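# Replace tarnished stack block with clean one, bench it

## Task

In the tall stack, take out the tarnished block and put a clean block from the heap in its place. Set the tarnished block down on the empty bench, then open the grippers so nothing is still held.

## Robot and tools

Robot: two arms, left_arm and right_arm. Each has six joints and a two-finger parallel gripper. Their bases sit on the table edge: left_arm at (-0.046, +0.255, 0) m and right_arm at (+0.013, -0.345, 0) m. The joint ranges, the approximate URDF and a wrist camera on each hand are given.

World frame: origin on the table top between the arms, +x out over the table, +z up, left_arm on the +y side. The names left and right say nothing about image sides. Each gripper's local axes: fingers point along +z and close along y. The reported end_effector_position is the pinch point between the pads, about 1 cm behind the fingertips. Reported hand positions can be wrong by more when the arm reaches far.

Tools:
- execute_actions {actions, pictures}. actions holds at most one item.
  - An empty list only reads the state.
  - {"steps": n} with no rows waits n control steps (up to 300, 1/30 s each), counted from the previous result.
  - {"rows": [...], "steps": n} drives the arms for up to 15 steps, default 15. Each row is used for one step, and the last row repeats if the rows run out.
  - pictures (true/false) chooses whether camera images come back. They do by default.
- move {target, speed}. target is one 14-number row. The grippers follow straight paths toward it, all finishing together in 0.5 to 10 s. speed is each path's top speed, 0.002 to 0.5 m/s, default 0.25. Rotation is capped at twice that value in rad/s. Paths do not avoid obstacles or the other arm. A gripper may lag, drift or overshoot the speed, most of all near full reach. Openings are applied when the move begins.
- wait {seconds}, 0 to 10. Nothing new is sent during it.
- zoom_image {camera, region}. camera is cam_high, cam_low, cam_left_wrist or cam_right_wrist. region is [x0, y0, x1, y1] in that camera's pixels, measured from the top-left, at most 504x504. The full images are 504x504 for cam_high and cam_low and 616x616 for the wrist cameras.
- read_manual {section}: licence texts only.
- finished_scene {scene}: ends the scene and grades it. This is final.

Row layout (used for both rows and target): one flat list of 14 numbers, each in [-1, 1]. All 14 are required even if only one arm moves. The order is:
- left_arm: dx, dy, dz, rx, ry, rz, opening
- right_arm: dx, dy, dz, rx, ry, rz, opening

The first six numbers for an arm are an offset, not a pose. They are expressed in that gripper's own axes and measured from the gripper's pose in the latest result that shows it. Before any result in the scene, and for the second or later call within one reply, they are measured from where the gripper is when the action starts. Every row of an action counts from that same base pose, not from the previous row. Scale: 1.0 = 0.6 m for dx, dy, dz and 180 degrees for the rotation. rx, ry, rz together form one rotation vector.

Opening is absolute: +1 is fully open (0.094 m) and -1 is closed. Away from the extremes, the fingers go to the point where grip_measured would read the number you send.

Motion behaviour:
- On every step the command is clipped to within 70 mm and 16 degrees of the measured pose. A far target therefore needs several actions. After an action ends, the arm only continues to its last clipped pose, so read the result and send the rest.
- If position and orientation cannot both be reached, position wins.
- Arms tend to stop a centimetre or more short, usually low, and all-zero offsets let them sink further. To hold an arm in place, send the correction back to its wanted pose in the reply's first call and zeros in later calls. Aim a little higher if it still sags.
- The simulation keeps running while you think.

Gripping: grip_measured reports the finger opening on the command scale, with a fixed sensor error of up to about 1 mm per gripper. To hold a block, keep commanding below grip_measured: about 0.03 below grips firmly, less grips more gently. The pad force limit is about 50-62 N.

Result lines:
- State line: each gripper's position (m) and quat_wxyz, plus joint positions. The last joint value is the opening in metres.
- Also reported: joint torques and grip_measured.
- Hand target: the pose the controller is currently driving toward.
- pose unreachable: the clearance check altered or blocked that arm's command. HELD marks each step where part of a row was not sent.
- move: line, ending: done; off_target (ended away from the pose); moving; held (the last step was blocked); or fault. It also gives each gripper's distance from its pose. If only one arm is named, the other finished properly.
- move: line, limits: limits=paced means the sent pose was clipped. limits=held means some steps were blocked along the way, and the arm may then speed up sharply.
- FAULT and OVER-TEMPERATURE FAULT lines report stops.
- MOTOR HOT appears from 75 °C. At 90 °C the arm halts for 10 s, and at 100 °C it goes limp and falls. Holding loads heats the motors.

Camera calibration (K, distortion, T_world_to_cam) is supplied for all four cameras. Fixed cameras may be off by a few degrees and millimetres.

Avoid the following:
- Knocking or placing anything off the table, which fails the task.
- Letting the arms collide or press on each other.
- Fast contacts, and targets set far beyond a contact point, since both push harder.
- Dropping or slamming blocks.
- Toppling the tall stack while removing or inserting a block.

Expect occasional brief tugs on a held part or pushes on loose objects. Open both grippers once the swap is finished.

Each tool is called after "Call:" in YAML: its name, and indented under it one key for each argument.

## Session

Call:
execute_actions:
  actions: []

Scene clock: 0.00 s of 7120.00 s.
left_arm: end_effector_position=(+0.1470, +0.5082, +0.1193) grip_measured=+1.000 end_effector_quat_wxyz=(-0.495, +0.722, -0.416, -0.246) | right_arm: end_effector_position=(+0.6600, -0.1848, +0.2382) grip_measured=+1.000 end_effector_quat_wxyz=(+0.604, -0.513, +0.608, -0.045)
Joint positions: left_arm=[ 0.545  1.249  0.445  0.092 -0.935 -1.193  0.094] | right_arm=[-0.029  2.28   1.992 -0.018 -0.492 -0.924  0.094]
Joint velocities: left_arm=[-0.007 -0.002 -0.007  0.037 -0.066 -0.037  0.   ] | right_arm=[ 0.002  0.022 -0.007  0.007 -0.022 -0.051  0.   ]
Joint torques (N m, as the arm reports them, + toward a larger angle): no reading
Hand target (left_arm): +0.145, +0.508, +0.119; -0.491, +0.721, -0.418, -0.253
Hand target (right_arm): +0.658, -0.184, +0.260; +0.619, -0.510, +0.595, -0.052

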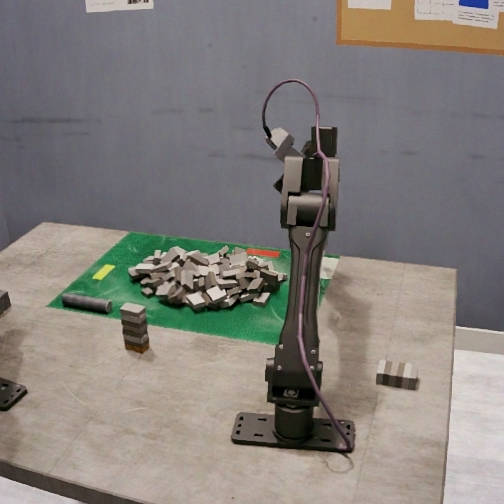

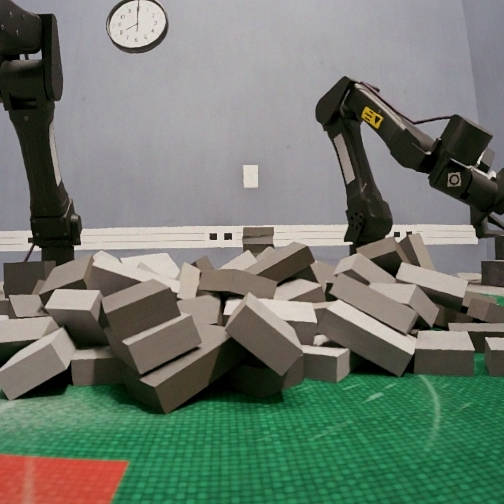

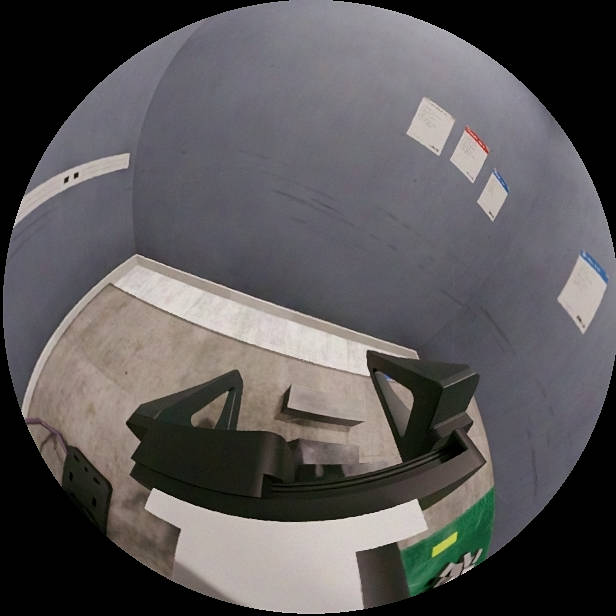

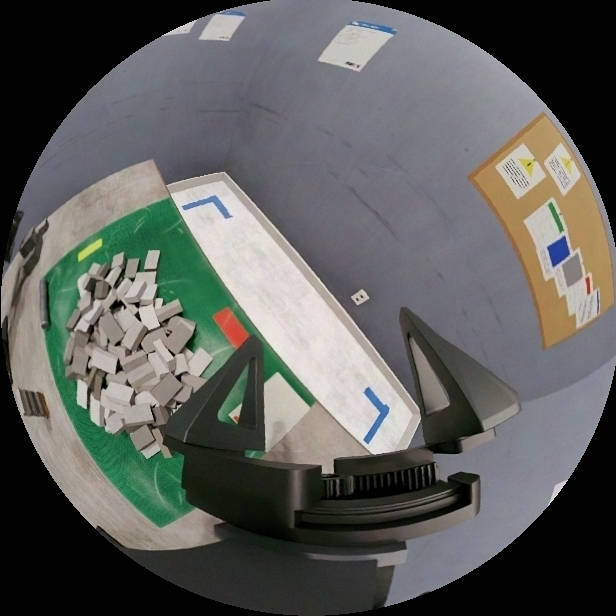

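Call:
zoom_image:
  camera: "cam_high"
  region: [90, 290, 180, 365]

Call:
zoom_image:
  camera: "cam_high"
  region: [110, 230, 300, 330]

Call:
zoom_image:
  camera: "cam_low"
  region: [200, 200, 320, 280]

Region (90, 290, 180, 365) of cam_high's 504x504 image, scaled by 5.600, with more detail than that image has.

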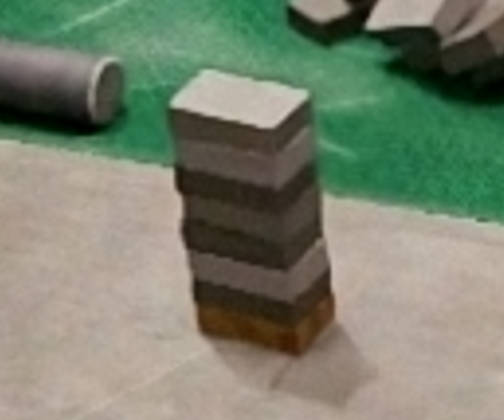

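Region (110, 230, 300, 330) of cam_high's 504x504 image, scaled by 2.653, with more detail than that image has; it fills the top 265 rows of this view, and the rest is white.

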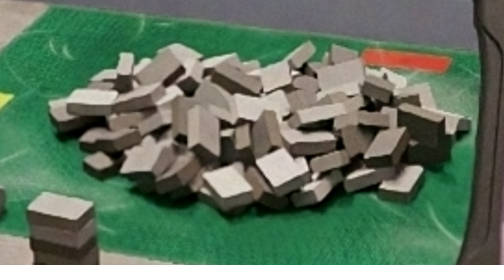

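Region (200, 200, 320, 280) of cam_low's 504x504 image, scaled by 4.200, with more detail than that image has.

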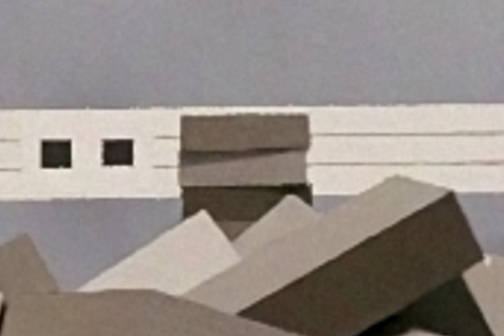

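Call:
move:
  target: [0.123,-0.075,-0.705,0.197,0.396,0.577,1,-0.112,0.642,-0.475,-0.281,-0.062,0.126,1]

Scene clock: 62.90 s of 7120.00 s.
left_arm: end_effector_position=(+0.1993, +0.1059, +0.2464) grip_measured=+1.000 end_effector_quat_wxyz=(+0.087, -0.015, +0.994, -0.058) | right_arm: end_effector_position=(+0.2078, -0.1246, +0.0937) grip_measured=+1.000 end_effector_quat_wxyz=(+0.372, -0.594, +0.610, +0.370)
Joint positions: left_arm=[-0.451  1.523  1.722 -1.561  0.006 -0.58   0.094] | right_arm=[ 0.16   1.324  0.49  -0.18  -1.013 -0.927  0.094]
Joint velocities: left_arm=[-0.007  0.002 -0.002 -0.007  0.066  0.022  0.   ] | right_arm=[-0.022 -0.012  0.007 -0.066 -0.022 -0.051  0.   ]
Joint torques (N m, as the arm reports them, + toward a larger angle): left_arm=[-0.7  -4.34  8.64  0.61  0.1   0.13] | right_arm=[ 0.82 -5.55  6.49  1.18 -0.75  0.14]
Hand target (left_arm): +0.199, +0.102, +0.249; +0.082, -0.005, +0.995, -0.060
Hand target (right_arm): +0.202, -0.121, +0.102; -0.378, +0.598, -0.596, -0.379
Off the commanded pose (left_arm): 0.007 m, 12 deg.
Off the commanded pose (right_arm): 0.011 m, 2 deg.
joint sent to its limit (left arm) — the command would take joint 4 (wrist pitch) past its lower limit, so that joint was sent only as far as its limit.
After step 90, 54.80 s passed at rest.
move: off_target (left_arm, right_arm)
camera_calibration (this result's frames):
cam_left_wrist: T_world_to_cam=[[-0.142598, -0.980099, 0.138098, 0.092352], [-0.981761, 0.157785, 0.106066, 0.202263], [-0.125745, -0.120455, -0.984723, 0.392602], [0, 0, 0, 1]] pos_world=[0.261111, 0.105891, 0.352397]
cam_right_wrist: T_world_to_cam=[[0.953614, -0.140962, -0.265988, -0.188031], [-0.213562, -0.939522, -0.267751, -0.0272984], [-0.212159, 0.312136, -0.926045, 0.273022], [0, 0, 0, 1]] pos_world=[0.231403, -0.137373, 0.195508]

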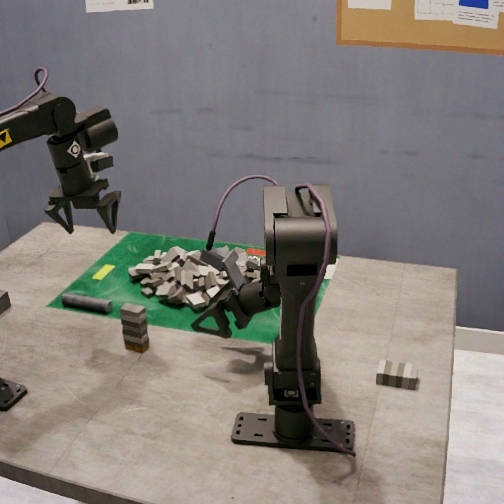

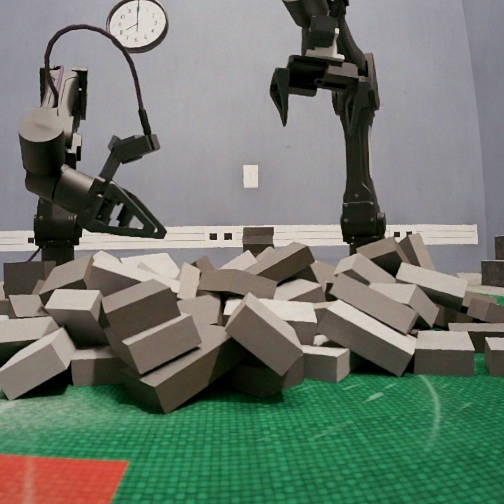

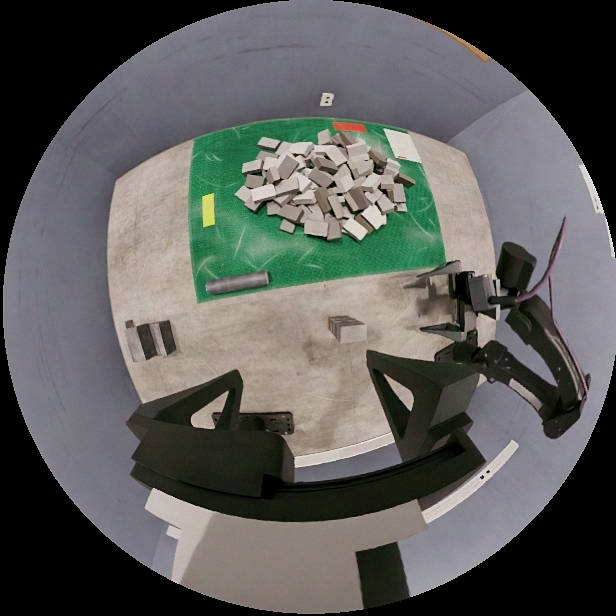

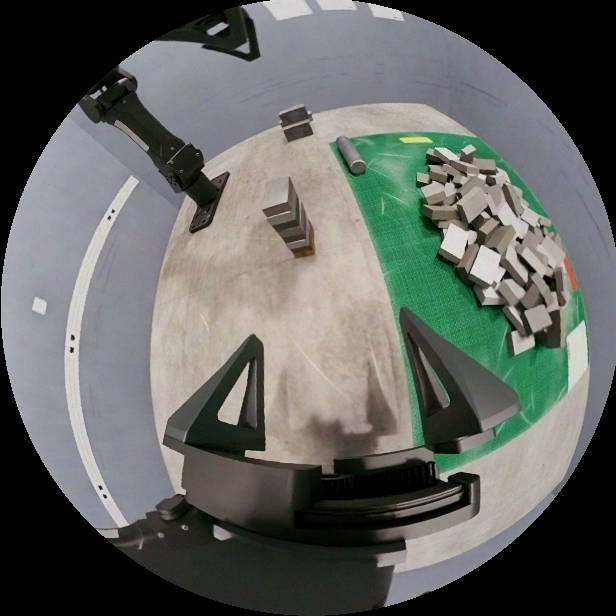

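Call:
zoom_image:
  camera: "cam_left_wrist"
  region: [220, 120, 440, 360]

Region (220, 120, 440, 360) of cam_left_wrist's 616x616 image, scaled by 2.100, with more detail than that image has; it fills the left 462 columns of this view, and the rest is white.

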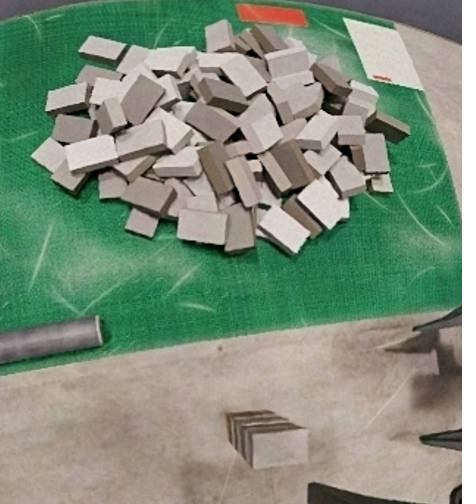

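Call:
move:
  target: [-0.273,0.032,0.173,-0.037,0.055,0.01,1,0,0,0,0,0,0,1]

Call:
zoom_image:
  camera: "cam_left_wrist"
  region: [200, 130, 500, 400]

Scene clock: 91.63 s of 7120.00 s.
left_arm: end_effector_position=(+0.3769, +0.1147, +0.1669) grip_measured=+1.000 end_effector_quat_wxyz=(+0.052, -0.003, +0.998, -0.020) | right_arm: end_effector_position=(+0.2088, -0.1253, +0.0924) grip_measured=+1.000 end_effector_quat_wxyz=(+0.371, -0.594, +0.613, +0.366)
Joint positions: left_arm=[-0.224  2.223  2.328 -1.563  0.005 -0.329  0.094] | right_arm=[ 0.16   1.324  0.49  -0.18  -1.003 -0.926  0.094]
Joint velocities: left_arm=[ 0.007 -0.022  0.012 -0.007 -0.022  0.037  0.   ] | right_arm=[-0.017  0.007 -0.042  0.022  0.095 -0.037  0.   ]
Joint torques (N m, as the arm reports them, + toward a larger angle): left_arm=[  0.41 -11.09   8.61   0.46  -0.07   0.13] | right_arm=[ 0.   -3.59  6.87  1.19 -0.56  0.01]
Hand target (left_arm): +0.379, +0.117, +0.172; +0.058, -0.000, +0.998, -0.017
Hand target (right_arm): +0.208, -0.125, +0.094; -0.372, +0.594, -0.610, -0.370
Off the commanded pose (left_arm): 0.006 m, 6 deg.
Off the commanded pose (right_arm): 0.002 m, 1 deg.
joint sent to its limit (left arm) — the command would take joint 4 (wrist pitch) past its lower limit, so that joint was sent only as far as its limit.
After step 90, 24.37 s passed at rest.
move: off_target (left_arm)
camera_calibration (this result's frames):
cam_left_wrist: T_world_to_cam=[[-0.156436, -0.984965, 0.0732877, 0.15392], [-0.968334, 0.167565, 0.18507, 0.364251], [-0.194568, -0.0420155, -0.979989, 0.353831], [0, 0, 0, 1]] pos_world=[0.445639, 0.105436, 0.268058]
cam_right_wrist: T_world_to_cam=[[0.953177, -0.148573, -0.2634, -0.190552], [-0.218577, -0.940396, -0.260537, -0.0277696], [-0.208991, 0.305911, -0.928838, 0.27109], [0, 0, 0, 1]] pos_world=[0.232215, -0.137355, 0.194372]

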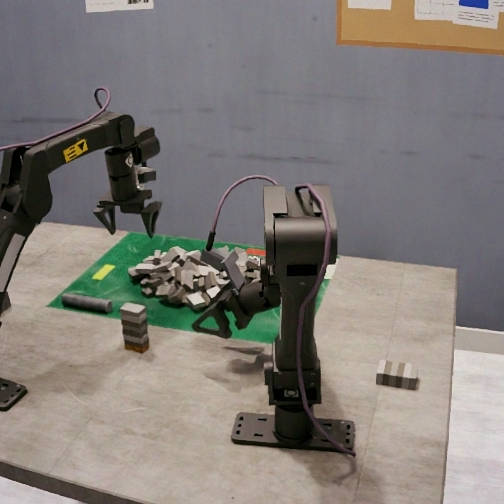

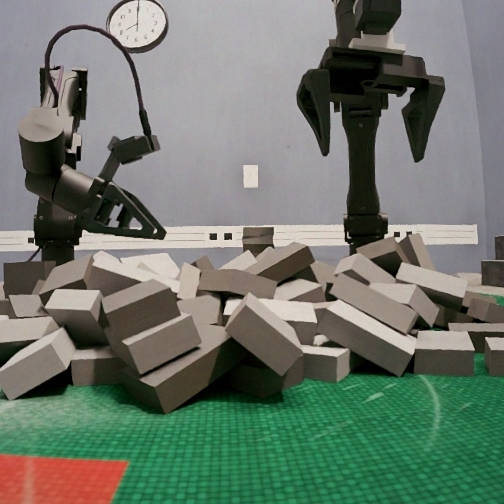

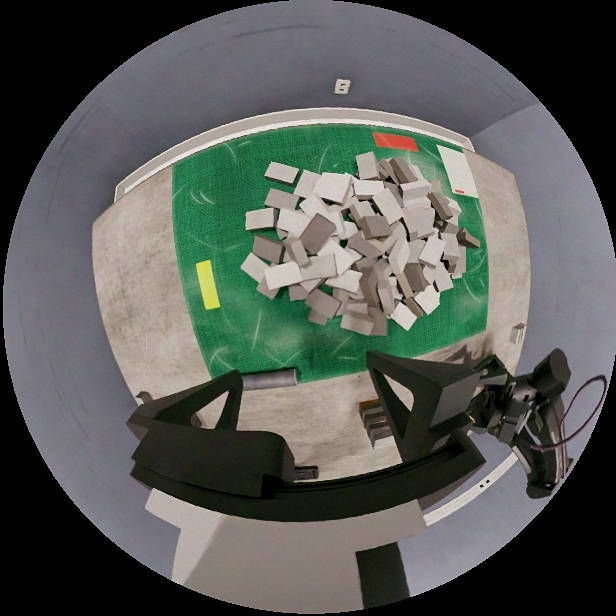

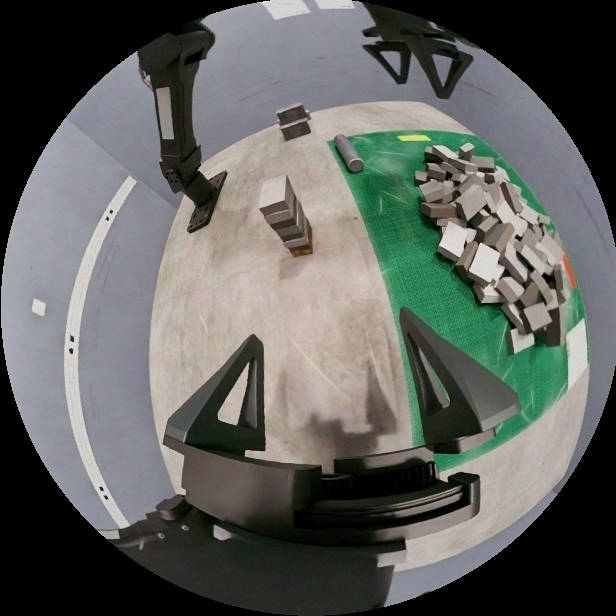

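Region (200, 130, 500, 400) of cam_left_wrist's 616x616 image, scaled by 1.680, with more detail than that image has; it fills the top 454 rows of this view, and the rest is white.

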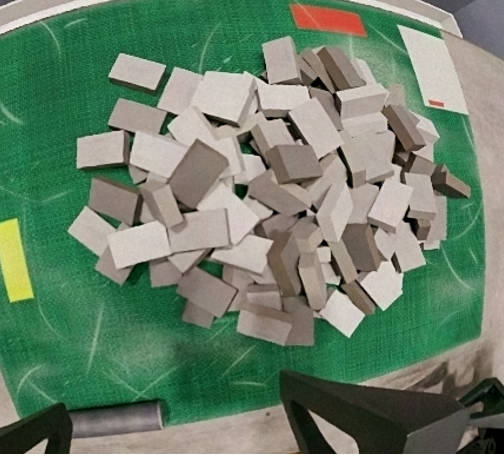

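Call:
move:
  target: [-0.098,0.028,0.153,0,0.02,0.472,-0.1,0,0,0,0,0,0,1]

Call:
zoom_image:
  camera: "cam_left_wrist"
  region: [180, 230, 440, 470]

Scene clock: 119.10 s of 7120.00 s.
left_arm: end_effector_position=(+0.4454, +0.1221, +0.0837) grip_measured=-0.098 end_effector_quat_wxyz=(+0.037, +0.671, +0.740, +0.025) | right_arm: end_effector_position=(+0.2098, -0.1260, +0.0911) grip_measured=+1.000 end_effector_quat_wxyz=(+0.370, -0.594, +0.615, +0.362)
Joint positions: left_arm=[-0.173  2.607  2.681 -1.556 -0.011  1.203  0.042] | right_arm=[ 0.16   1.324  0.49  -0.18  -0.993 -0.926  0.094]
Joint velocities: left_arm=[ 0.002  0.002  0.012 -0.007 -0.051  0.007  0.001] | right_arm=[-0.017 -0.012 -0.012  0.022 -0.022  0.022  0.   ]
Joint torques (N m, as the arm reports them, + toward a larger angle): left_arm=[  0.91 -12.28   8.64   0.35  -0.04   0.14] | right_arm=[-0.03 -3.57  6.82  1.2  -0.57  0.02]
Hand target (left_arm): +0.445, +0.128, +0.081; +0.030, +0.672, +0.740, +0.024
Hand target (right_arm): +0.209, -0.125, +0.092; -0.371, +0.594, -0.613, -0.366
Off the commanded pose (left_arm): 0.007 m, 2 deg.
Off the commanded pose (right_arm): 0.002 m, 1 deg.
joint sent to its limit (left arm) — the command would take joint 4 (wrist pitch) past its lower limit, so that joint was sent only as far as its limit.
After step 90, 20.93 s passed at rest.
move: done
camera_calibration (this result's frames):
cam_left_wrist: T_world_to_cam=[[-0.997418, 0.0600139, -0.0394303, 0.434431], [0.0463555, 0.957488, 0.284725, -0.111996], [0.0548415, 0.282162, -0.957798, 0.133396], [0, 0, 0, 1]] pos_world=[0.431185, 0.0435233, 0.176784]
cam_right_wrist: T_world_to_cam=[[0.953039, -0.155668, -0.259777, -0.193167], [-0.222859, -0.941305, -0.253531, -0.0283656], [-0.205063, 0.299519, -0.931793, 0.268982], [0, 0, 0, 1]] pos_world=[0.232932, -0.137336, 0.193263]

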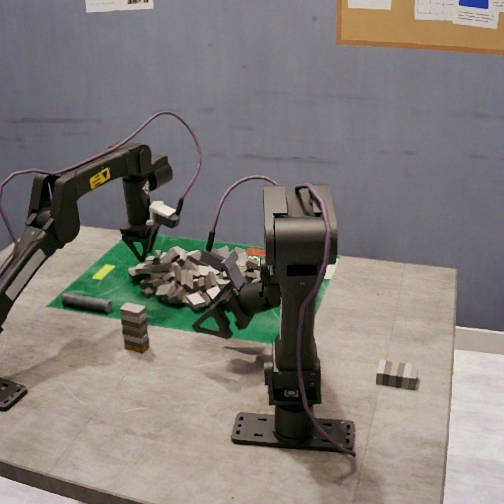

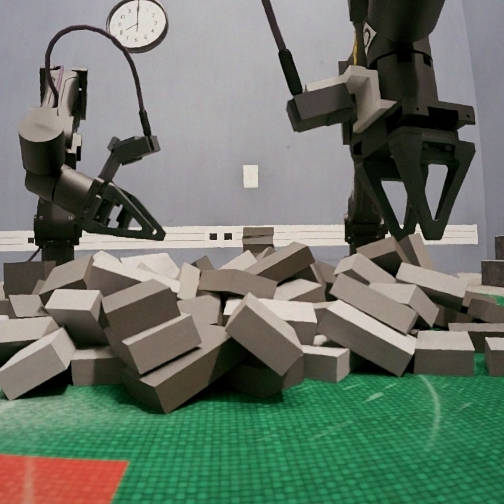

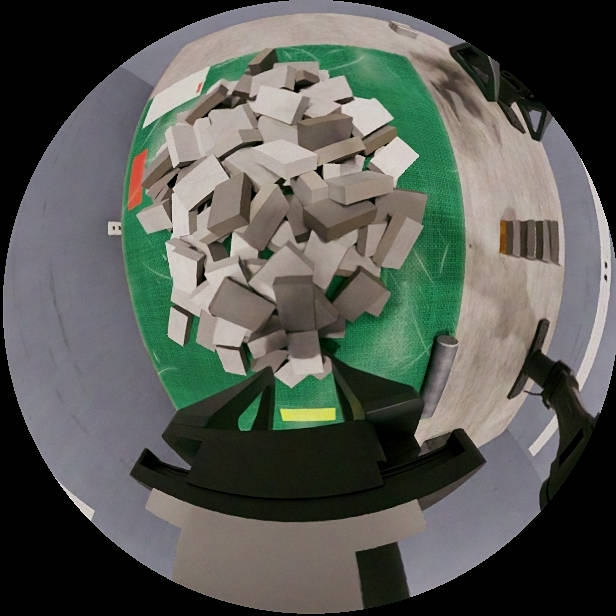

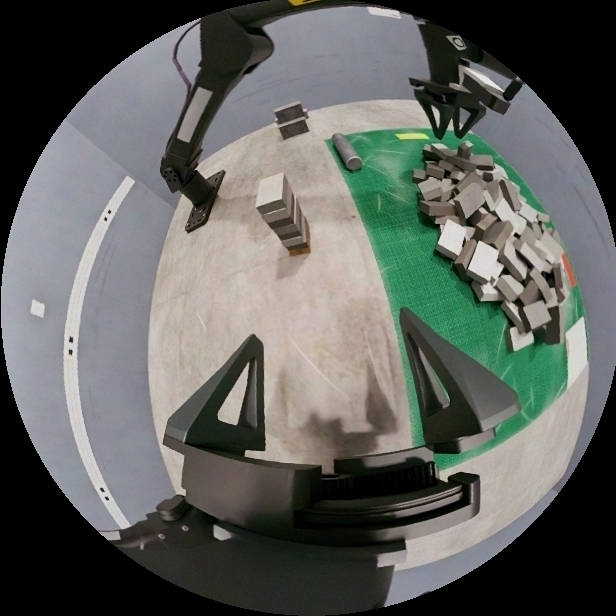

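Region (180, 230, 440, 470) of cam_left_wrist's 616x616 image, scaled by 1.938, with more detail than that image has; it fills the top 465 rows of this view, and the rest is white.

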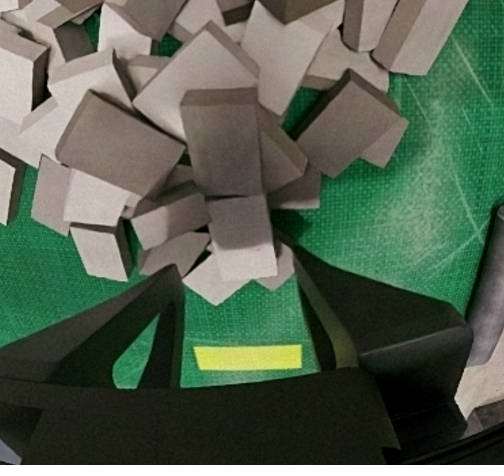

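Call:
move:
  target: [0.036,0,0.073,0,0,0,-0.23,0,0,0,0,0,0,1]
  speed: 0.08

Call:
zoom_image:
  camera: "cam_left_wrist"
  region: [180, 230, 440, 470]

Scene clock: 127.90 s of 7120.00 s.
left_arm: end_effector_position=(+0.4432, +0.1386, +0.0443) grip_measured=-0.228 end_effector_quat_wxyz=(+0.030, +0.671, +0.741, +0.019) | right_arm: end_effector_position=(+0.2109, -0.1267, +0.0899) grip_measured=+1.000 end_effector_quat_wxyz=(+0.369, -0.595, +0.618, +0.358)
Joint positions: left_arm=[-0.141  2.512  2.343 -1.331 -0.005  1.233  0.036] | right_arm=[ 0.16   1.324  0.49  -0.18  -0.983 -0.926  0.094]
Joint velocities: left_arm=[ 0.002 -0.022 -0.007  0.066 -0.022  0.095 -0.001] | right_arm=[-0.007 -0.002  0.002 -0.037  0.051 -0.022  0.   ]
Joint torques (N m, as the arm reports them, + toward a larger angle): left_arm=[  0.97 -13.56   4.22   0.87  -0.02   0.14] | right_arm=[-0.02 -3.57  6.88  1.2  -0.56  0.02]
Hand target (left_arm): +0.448, +0.143, +0.040; +0.036, +0.671, +0.740, +0.024
Hand target (right_arm): +0.210, -0.126, +0.091; -0.370, +0.594, -0.615, -0.362
Off the commanded pose (left_arm): 0.008 m, 1 deg.
Off the commanded pose (right_arm): 0.002 m, 1 deg.
After step 90, 4.90 s passed at rest.
move: done
camera_calibration (this result's frames):
cam_left_wrist: T_world_to_cam=[[-0.99805, 0.0585072, -0.0217303, 0.42932], [0.049907, 0.957213, 0.285048, -0.118001], [0.0374779, 0.283407, -0.958267, 0.0986682], [0, 0, 0, 1]] pos_world=[0.430674, 0.0598701, 0.137515]
cam_right_wrist: T_world_to_cam=[[0.952854, -0.162733, -0.256098, -0.195774], [-0.227163, -0.942136, -0.246529, -0.028934], [-0.201161, 0.293082, -0.934685, 0.266856], [0, 0, 0, 1]] pos_world=[0.233652, -0.137329, 0.192156]

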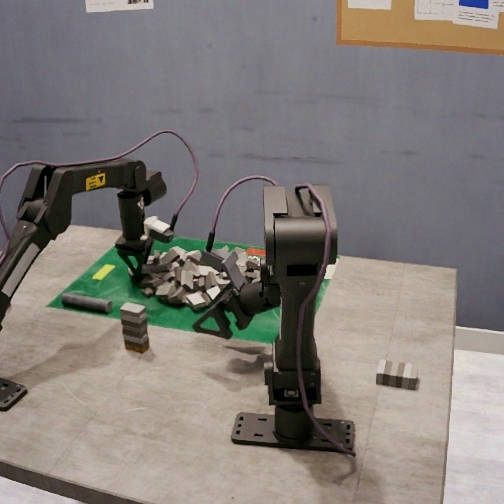

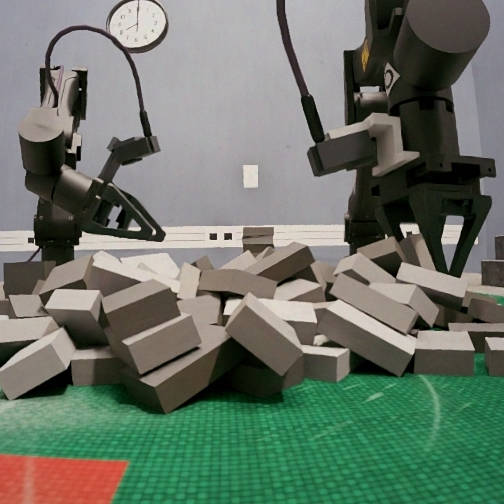

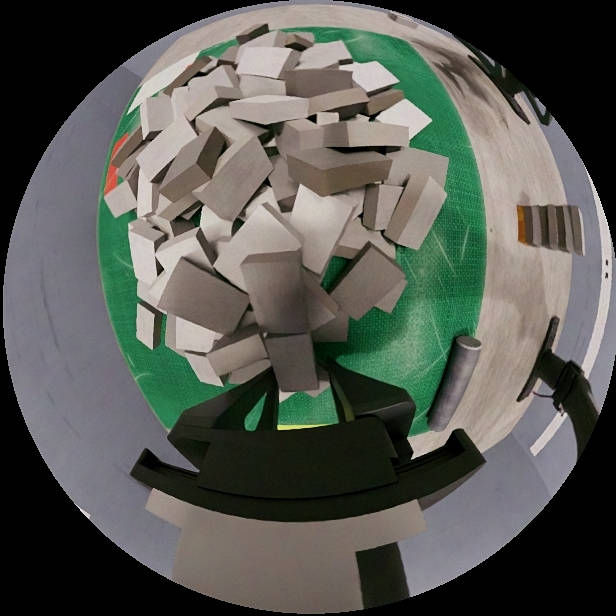

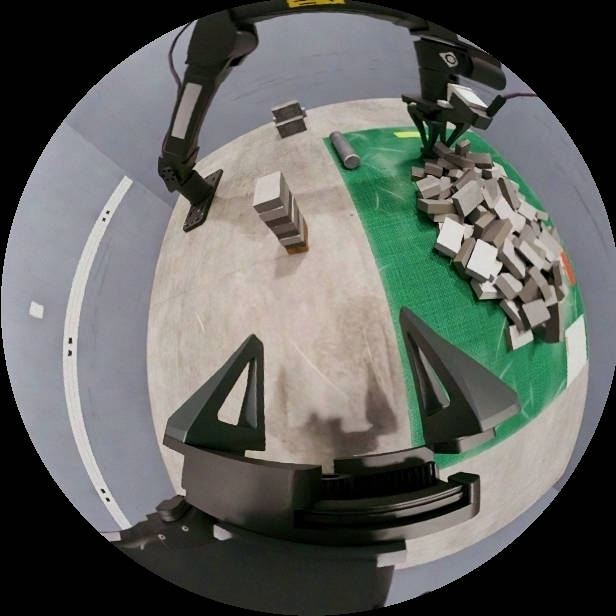

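Region (180, 230, 440, 470) of cam_left_wrist's 616x616 image, scaled by 1.938, with more detail than that image has; it fills the top 465 rows of this view, and the rest is white.

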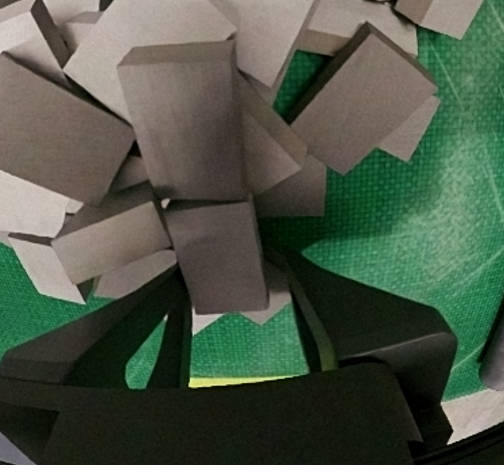

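Shift outward, then descend.

Call:
move:
  target: [0,0.014,0,0,0,0,-0.23,0,0,0,0,0,0,1]
  speed: 0.03

Call:
move:
  target: [0,0.004,0.03,0,0,0,-0.23,0,0,0,0,0,0,1]
  speed: 0.03

Call:
zoom_image:
  camera: "cam_left_wrist"
  region: [180, 230, 440, 470]

Scene clock: 135.83 s of 7120.00 s.
left_arm: end_effector_position=(+0.4508, +0.1367, +0.0475) grip_measured=-0.228 end_effector_quat_wxyz=(+0.036, +0.671, +0.740, +0.022) | right_arm: end_effector_position=(+0.2119, -0.1274, +0.0887) grip_measured=+1.000 end_effector_quat_wxyz=(+0.369, -0.595, +0.620, +0.354)
Joint positions: left_arm=[-0.141  2.551  2.427 -1.363 -0.005  1.234  0.036] | right_arm=[ 0.16   1.324  0.49  -0.18  -0.974 -0.926  0.094]
Joint velocities: left_arm=[-0.012  0.017  0.002 -0.066 -0.007  0.007 -0.   ] | right_arm=[ 0.017  0.007  0.012 -0.007 -0.007  0.066  0.   ]
Joint torques (N m, as the arm reports them, + toward a larger angle): left_arm=[  0.52 -12.2    8.95   0.35   0.03   0.06] | right_arm=[-0.03 -3.61  6.87  1.21 -0.56  0.02]
Hand target (left_arm): +0.451, +0.139, +0.045; +0.031, +0.671, +0.741, +0.020
Hand target (right_arm): +0.211, -0.127, +0.090; -0.369, +0.595, -0.618, -0.358
Off the commanded pose (left_arm): 0.004 m, 1 deg.
Off the commanded pose (right_arm): 0.002 m, 1 deg.
After step 90, 4.20 s passed at rest.
move: done
camera_calibration (this result's frames):
cam_left_wrist: T_world_to_cam=[[-0.997664, 0.0591848, -0.0341182, 0.437465], [0.0471591, 0.958004, 0.282849, -0.116279], [0.0494258, 0.280579, -0.958557, 0.0969979], [0, 0, 0, 1]] pos_world=[0.437133, 0.0582891, 0.140793]
cam_right_wrist: T_world_to_cam=[[0.952633, -0.169498, -0.252508, -0.198272], [-0.231321, -0.942861, -0.239801, -0.0294544], [-0.197434, 0.286853, -0.937409, 0.264795], [0, 0, 0, 1]] pos_world=[0.234347, -0.137335, 0.191093]

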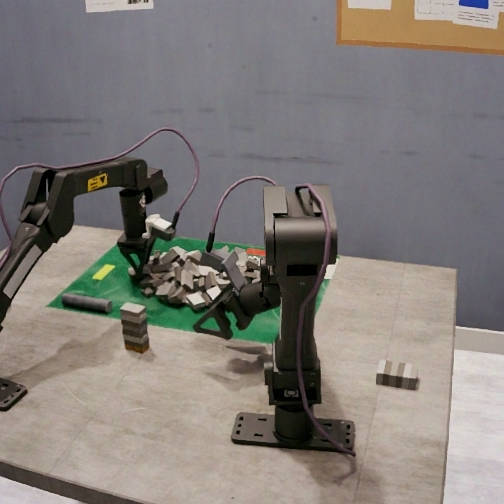

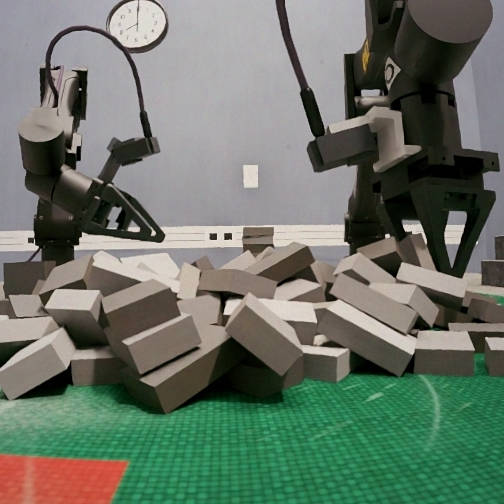

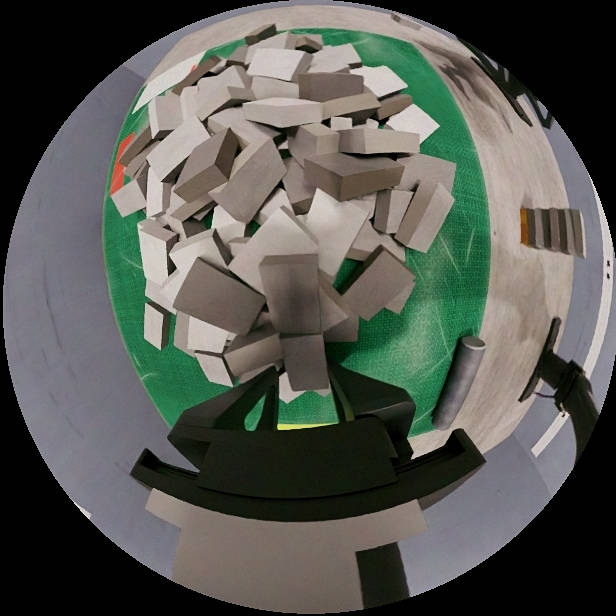

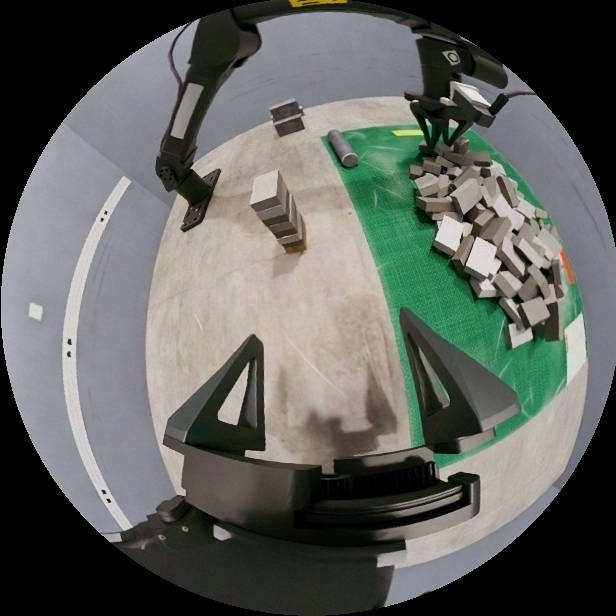

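Scene clock: 136.67 s of 7120.00 s.
left_arm: end_effector_position=(+0.4516, +0.1366, +0.0447) grip_measured=-0.228 end_effector_quat_wxyz=(+0.036, +0.671, +0.740, +0.023) | right_arm: end_effector_position=(+0.2128, -0.1281, +0.0875) grip_measured=+1.000 end_effector_quat_wxyz=(+0.368, -0.595, +0.623, +0.350)
Joint positions: left_arm=[-0.141  2.551  2.416 -1.35  -0.005  1.234  0.036] | right_arm=[ 0.16   1.324  0.49  -0.18  -0.964 -0.926  0.094]
Joint velocities: left_arm=[ 0.002  0.002 -0.007  0.022  0.007 -0.022 -0.001] | right_arm=[-0.007  0.012 -0.007  0.066 -0.022  0.066  0.   ]
Joint torques (N m, as the arm reports them, + toward a larger angle): left_arm=[  0.24 -12.35   4.31   0.95   0.03   0.03] | right_arm=[-0.06 -3.58  6.84  1.19 -0.55  0.02]
Hand target (left_arm): +0.454, +0.137, +0.030; +0.035, +0.671, +0.740, +0.022
Hand target (right_arm): +0.212, -0.127, +0.089; -0.369, +0.595, -0.620, -0.354
Off the commanded pose (left_arm): 0.015 m, 0 deg.
Off the commanded pose (right_arm): 0.002 m, 1 deg.
move: off_target (left_arm)
camera_calibration (this result's frames):
cam_left_wrist: T_world_to_cam=[[-0.997598, 0.0591497, -0.0360616, 0.438221], [0.0465785, 0.958029, 0.282862, -0.115142], [0.0512793, 0.280503, -0.958482, 0.0934515], [0, 0, 0, 1]] pos_world=[0.437739, 0.0581752, 0.137944]
cam_right_wrist: T_world_to_cam=[[0.95237, -0.176233, -0.248866, -0.200762], [-0.2355, -0.943512, -0.233077, -0.0299493], [-0.193732, 0.280583, -0.940075, 0.262718], [0, 0, 0, 1]] pos_world=[0.235044, -0.137353, 0.190031]

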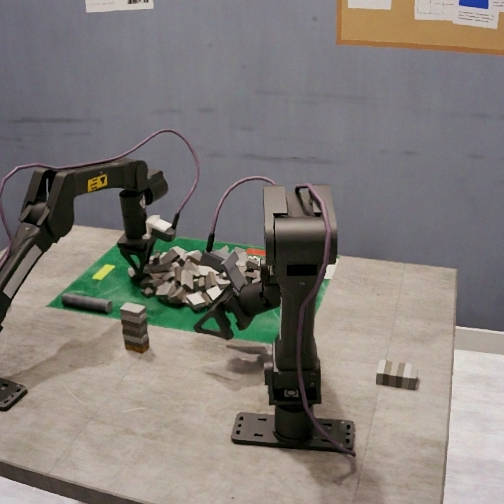

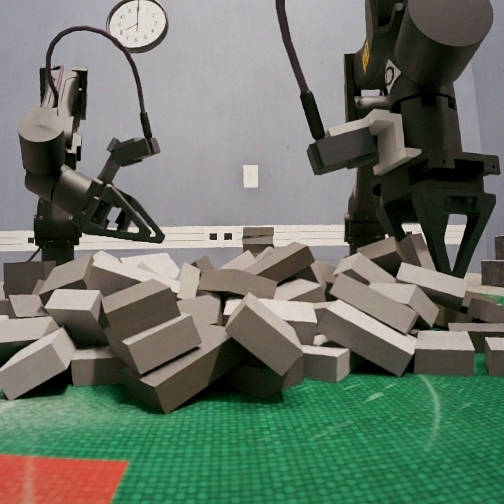

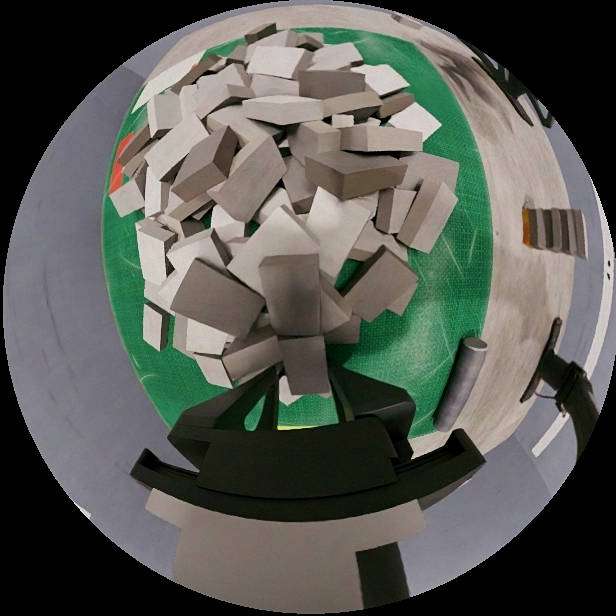

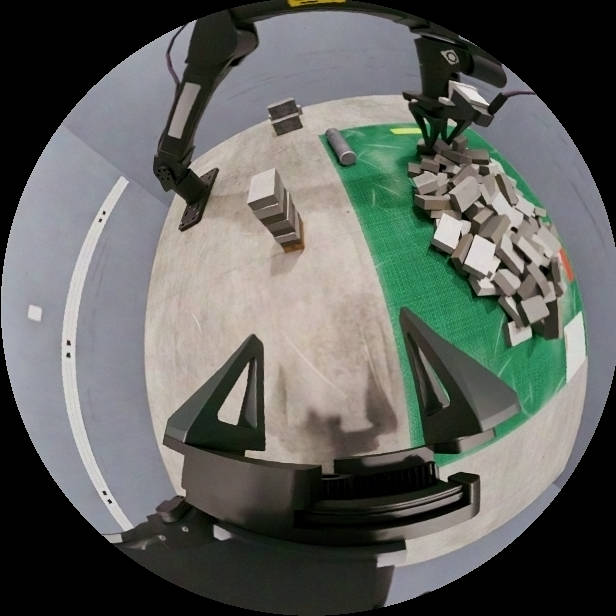

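Region (180, 230, 440, 470) of cam_left_wrist's 616x616 image, scaled by 1.938, with more detail than that image has; it fills the top 465 rows of this view, and the rest is white.

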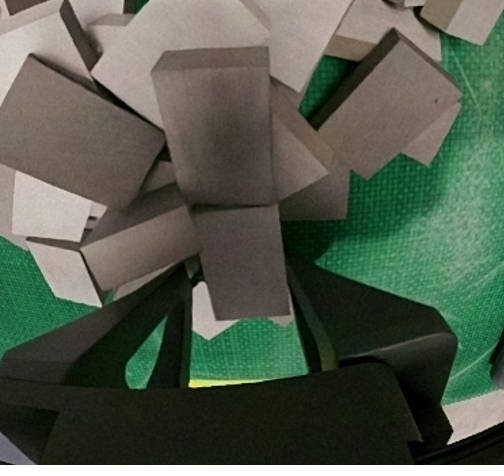

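Call:
move:
  target: [0.005,-0.004,0.035,0,0,0,-0.23,0,0,0,0,0,0,1]
  speed: 0.02

Call:
zoom_image:
  camera: "cam_left_wrist"
  region: [180, 230, 440, 470]

Scene clock: 142.10 s of 7120.00 s.
left_arm: end_effector_position=(+0.4503, +0.1369, +0.0415) grip_measured=-0.228 end_effector_quat_wxyz=(+0.042, +0.671, +0.740, +0.026) | right_arm: end_effector_position=(+0.2139, -0.1288, +0.0863) grip_measured=+1.000 end_effector_quat_wxyz=(+0.367, -0.596, +0.625, +0.346)
Joint positions: left_arm=[-0.141  2.515  2.335 -1.293 -0.005  1.234  0.036] | right_arm=[ 0.16   1.324  0.49  -0.18  -0.954 -0.926  0.094]
Joint velocities: left_arm=[ 0.002  0.002 -0.002  0.007  0.007 -0.022  0.   ] | right_arm=[-0.012 -0.007  0.007  0.066  0.081 -0.037  0.   ]
Joint torques (N m, as the arm reports them, + toward a larger angle): left_arm=[  0.47 -12.34   3.39   0.97   0.03   0.07] | right_arm=[-0.02 -3.59  6.85  1.21 -0.54  0.03]
Hand target (left_arm): +0.450, +0.139, +0.024; +0.036, +0.671, +0.740, +0.022
Hand target (right_arm): +0.213, -0.128, +0.087; -0.368, +0.595, -0.623, -0.350
Off the commanded pose (left_arm): 0.018 m, 1 deg.
Off the commanded pose (right_arm): 0.002 m, 1 deg.
After step 90, 1.13 s passed at rest.
move: off_target (left_arm)
camera_calibration (this result's frames):
cam_left_wrist: T_world_to_cam=[[-0.997083, 0.0590435, -0.0483695, 0.437044], [0.0431937, 0.958969, 0.280202, -0.112923], [0.0629289, 0.277295, -0.958722, 0.0856145], [0, 0, 0, 1]] pos_world=[0.435259, 0.0587448, 0.134861]
cam_right_wrist: T_world_to_cam=[[0.95205, -0.183206, -0.245024, -0.203344], [-0.239866, -0.944112, -0.22609, -0.0304367], [-0.189909, 0.274022, -0.942787, 0.260542], [0, 0, 0, 1]] pos_world=[0.235772, -0.137383, 0.18893]

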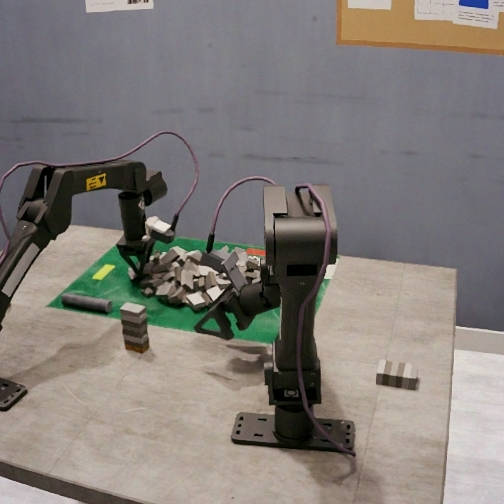

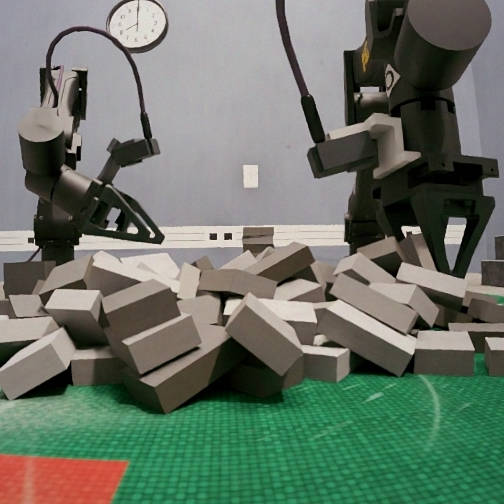

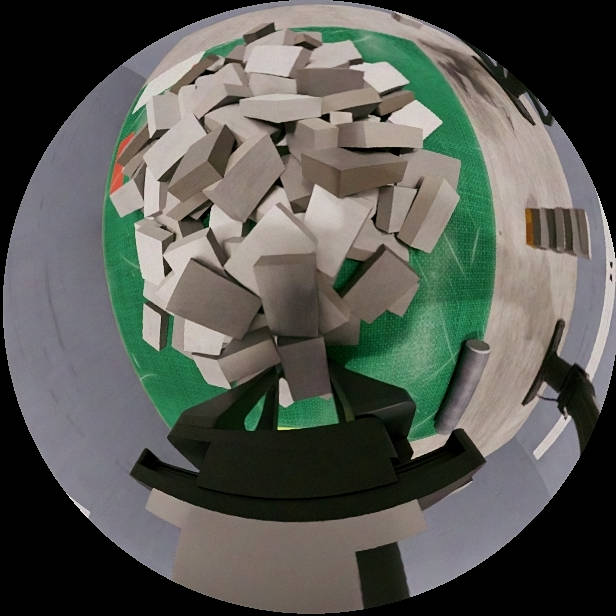

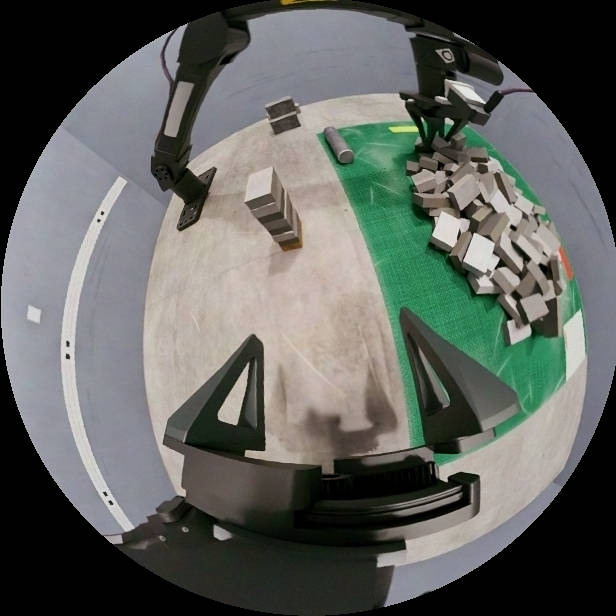

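Region (180, 230, 440, 470) of cam_left_wrist's 616x616 image, scaled by 1.938, with more detail than that image has; it fills the top 465 rows of this view, and the rest is white.

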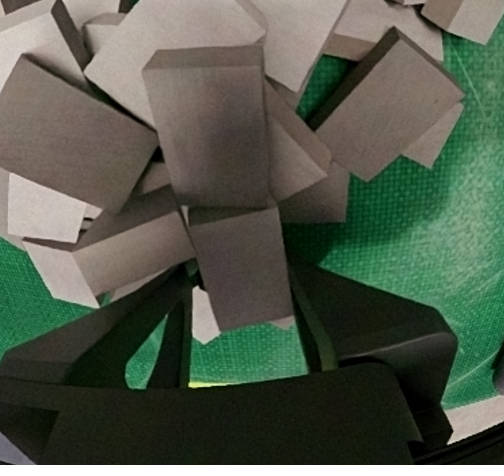

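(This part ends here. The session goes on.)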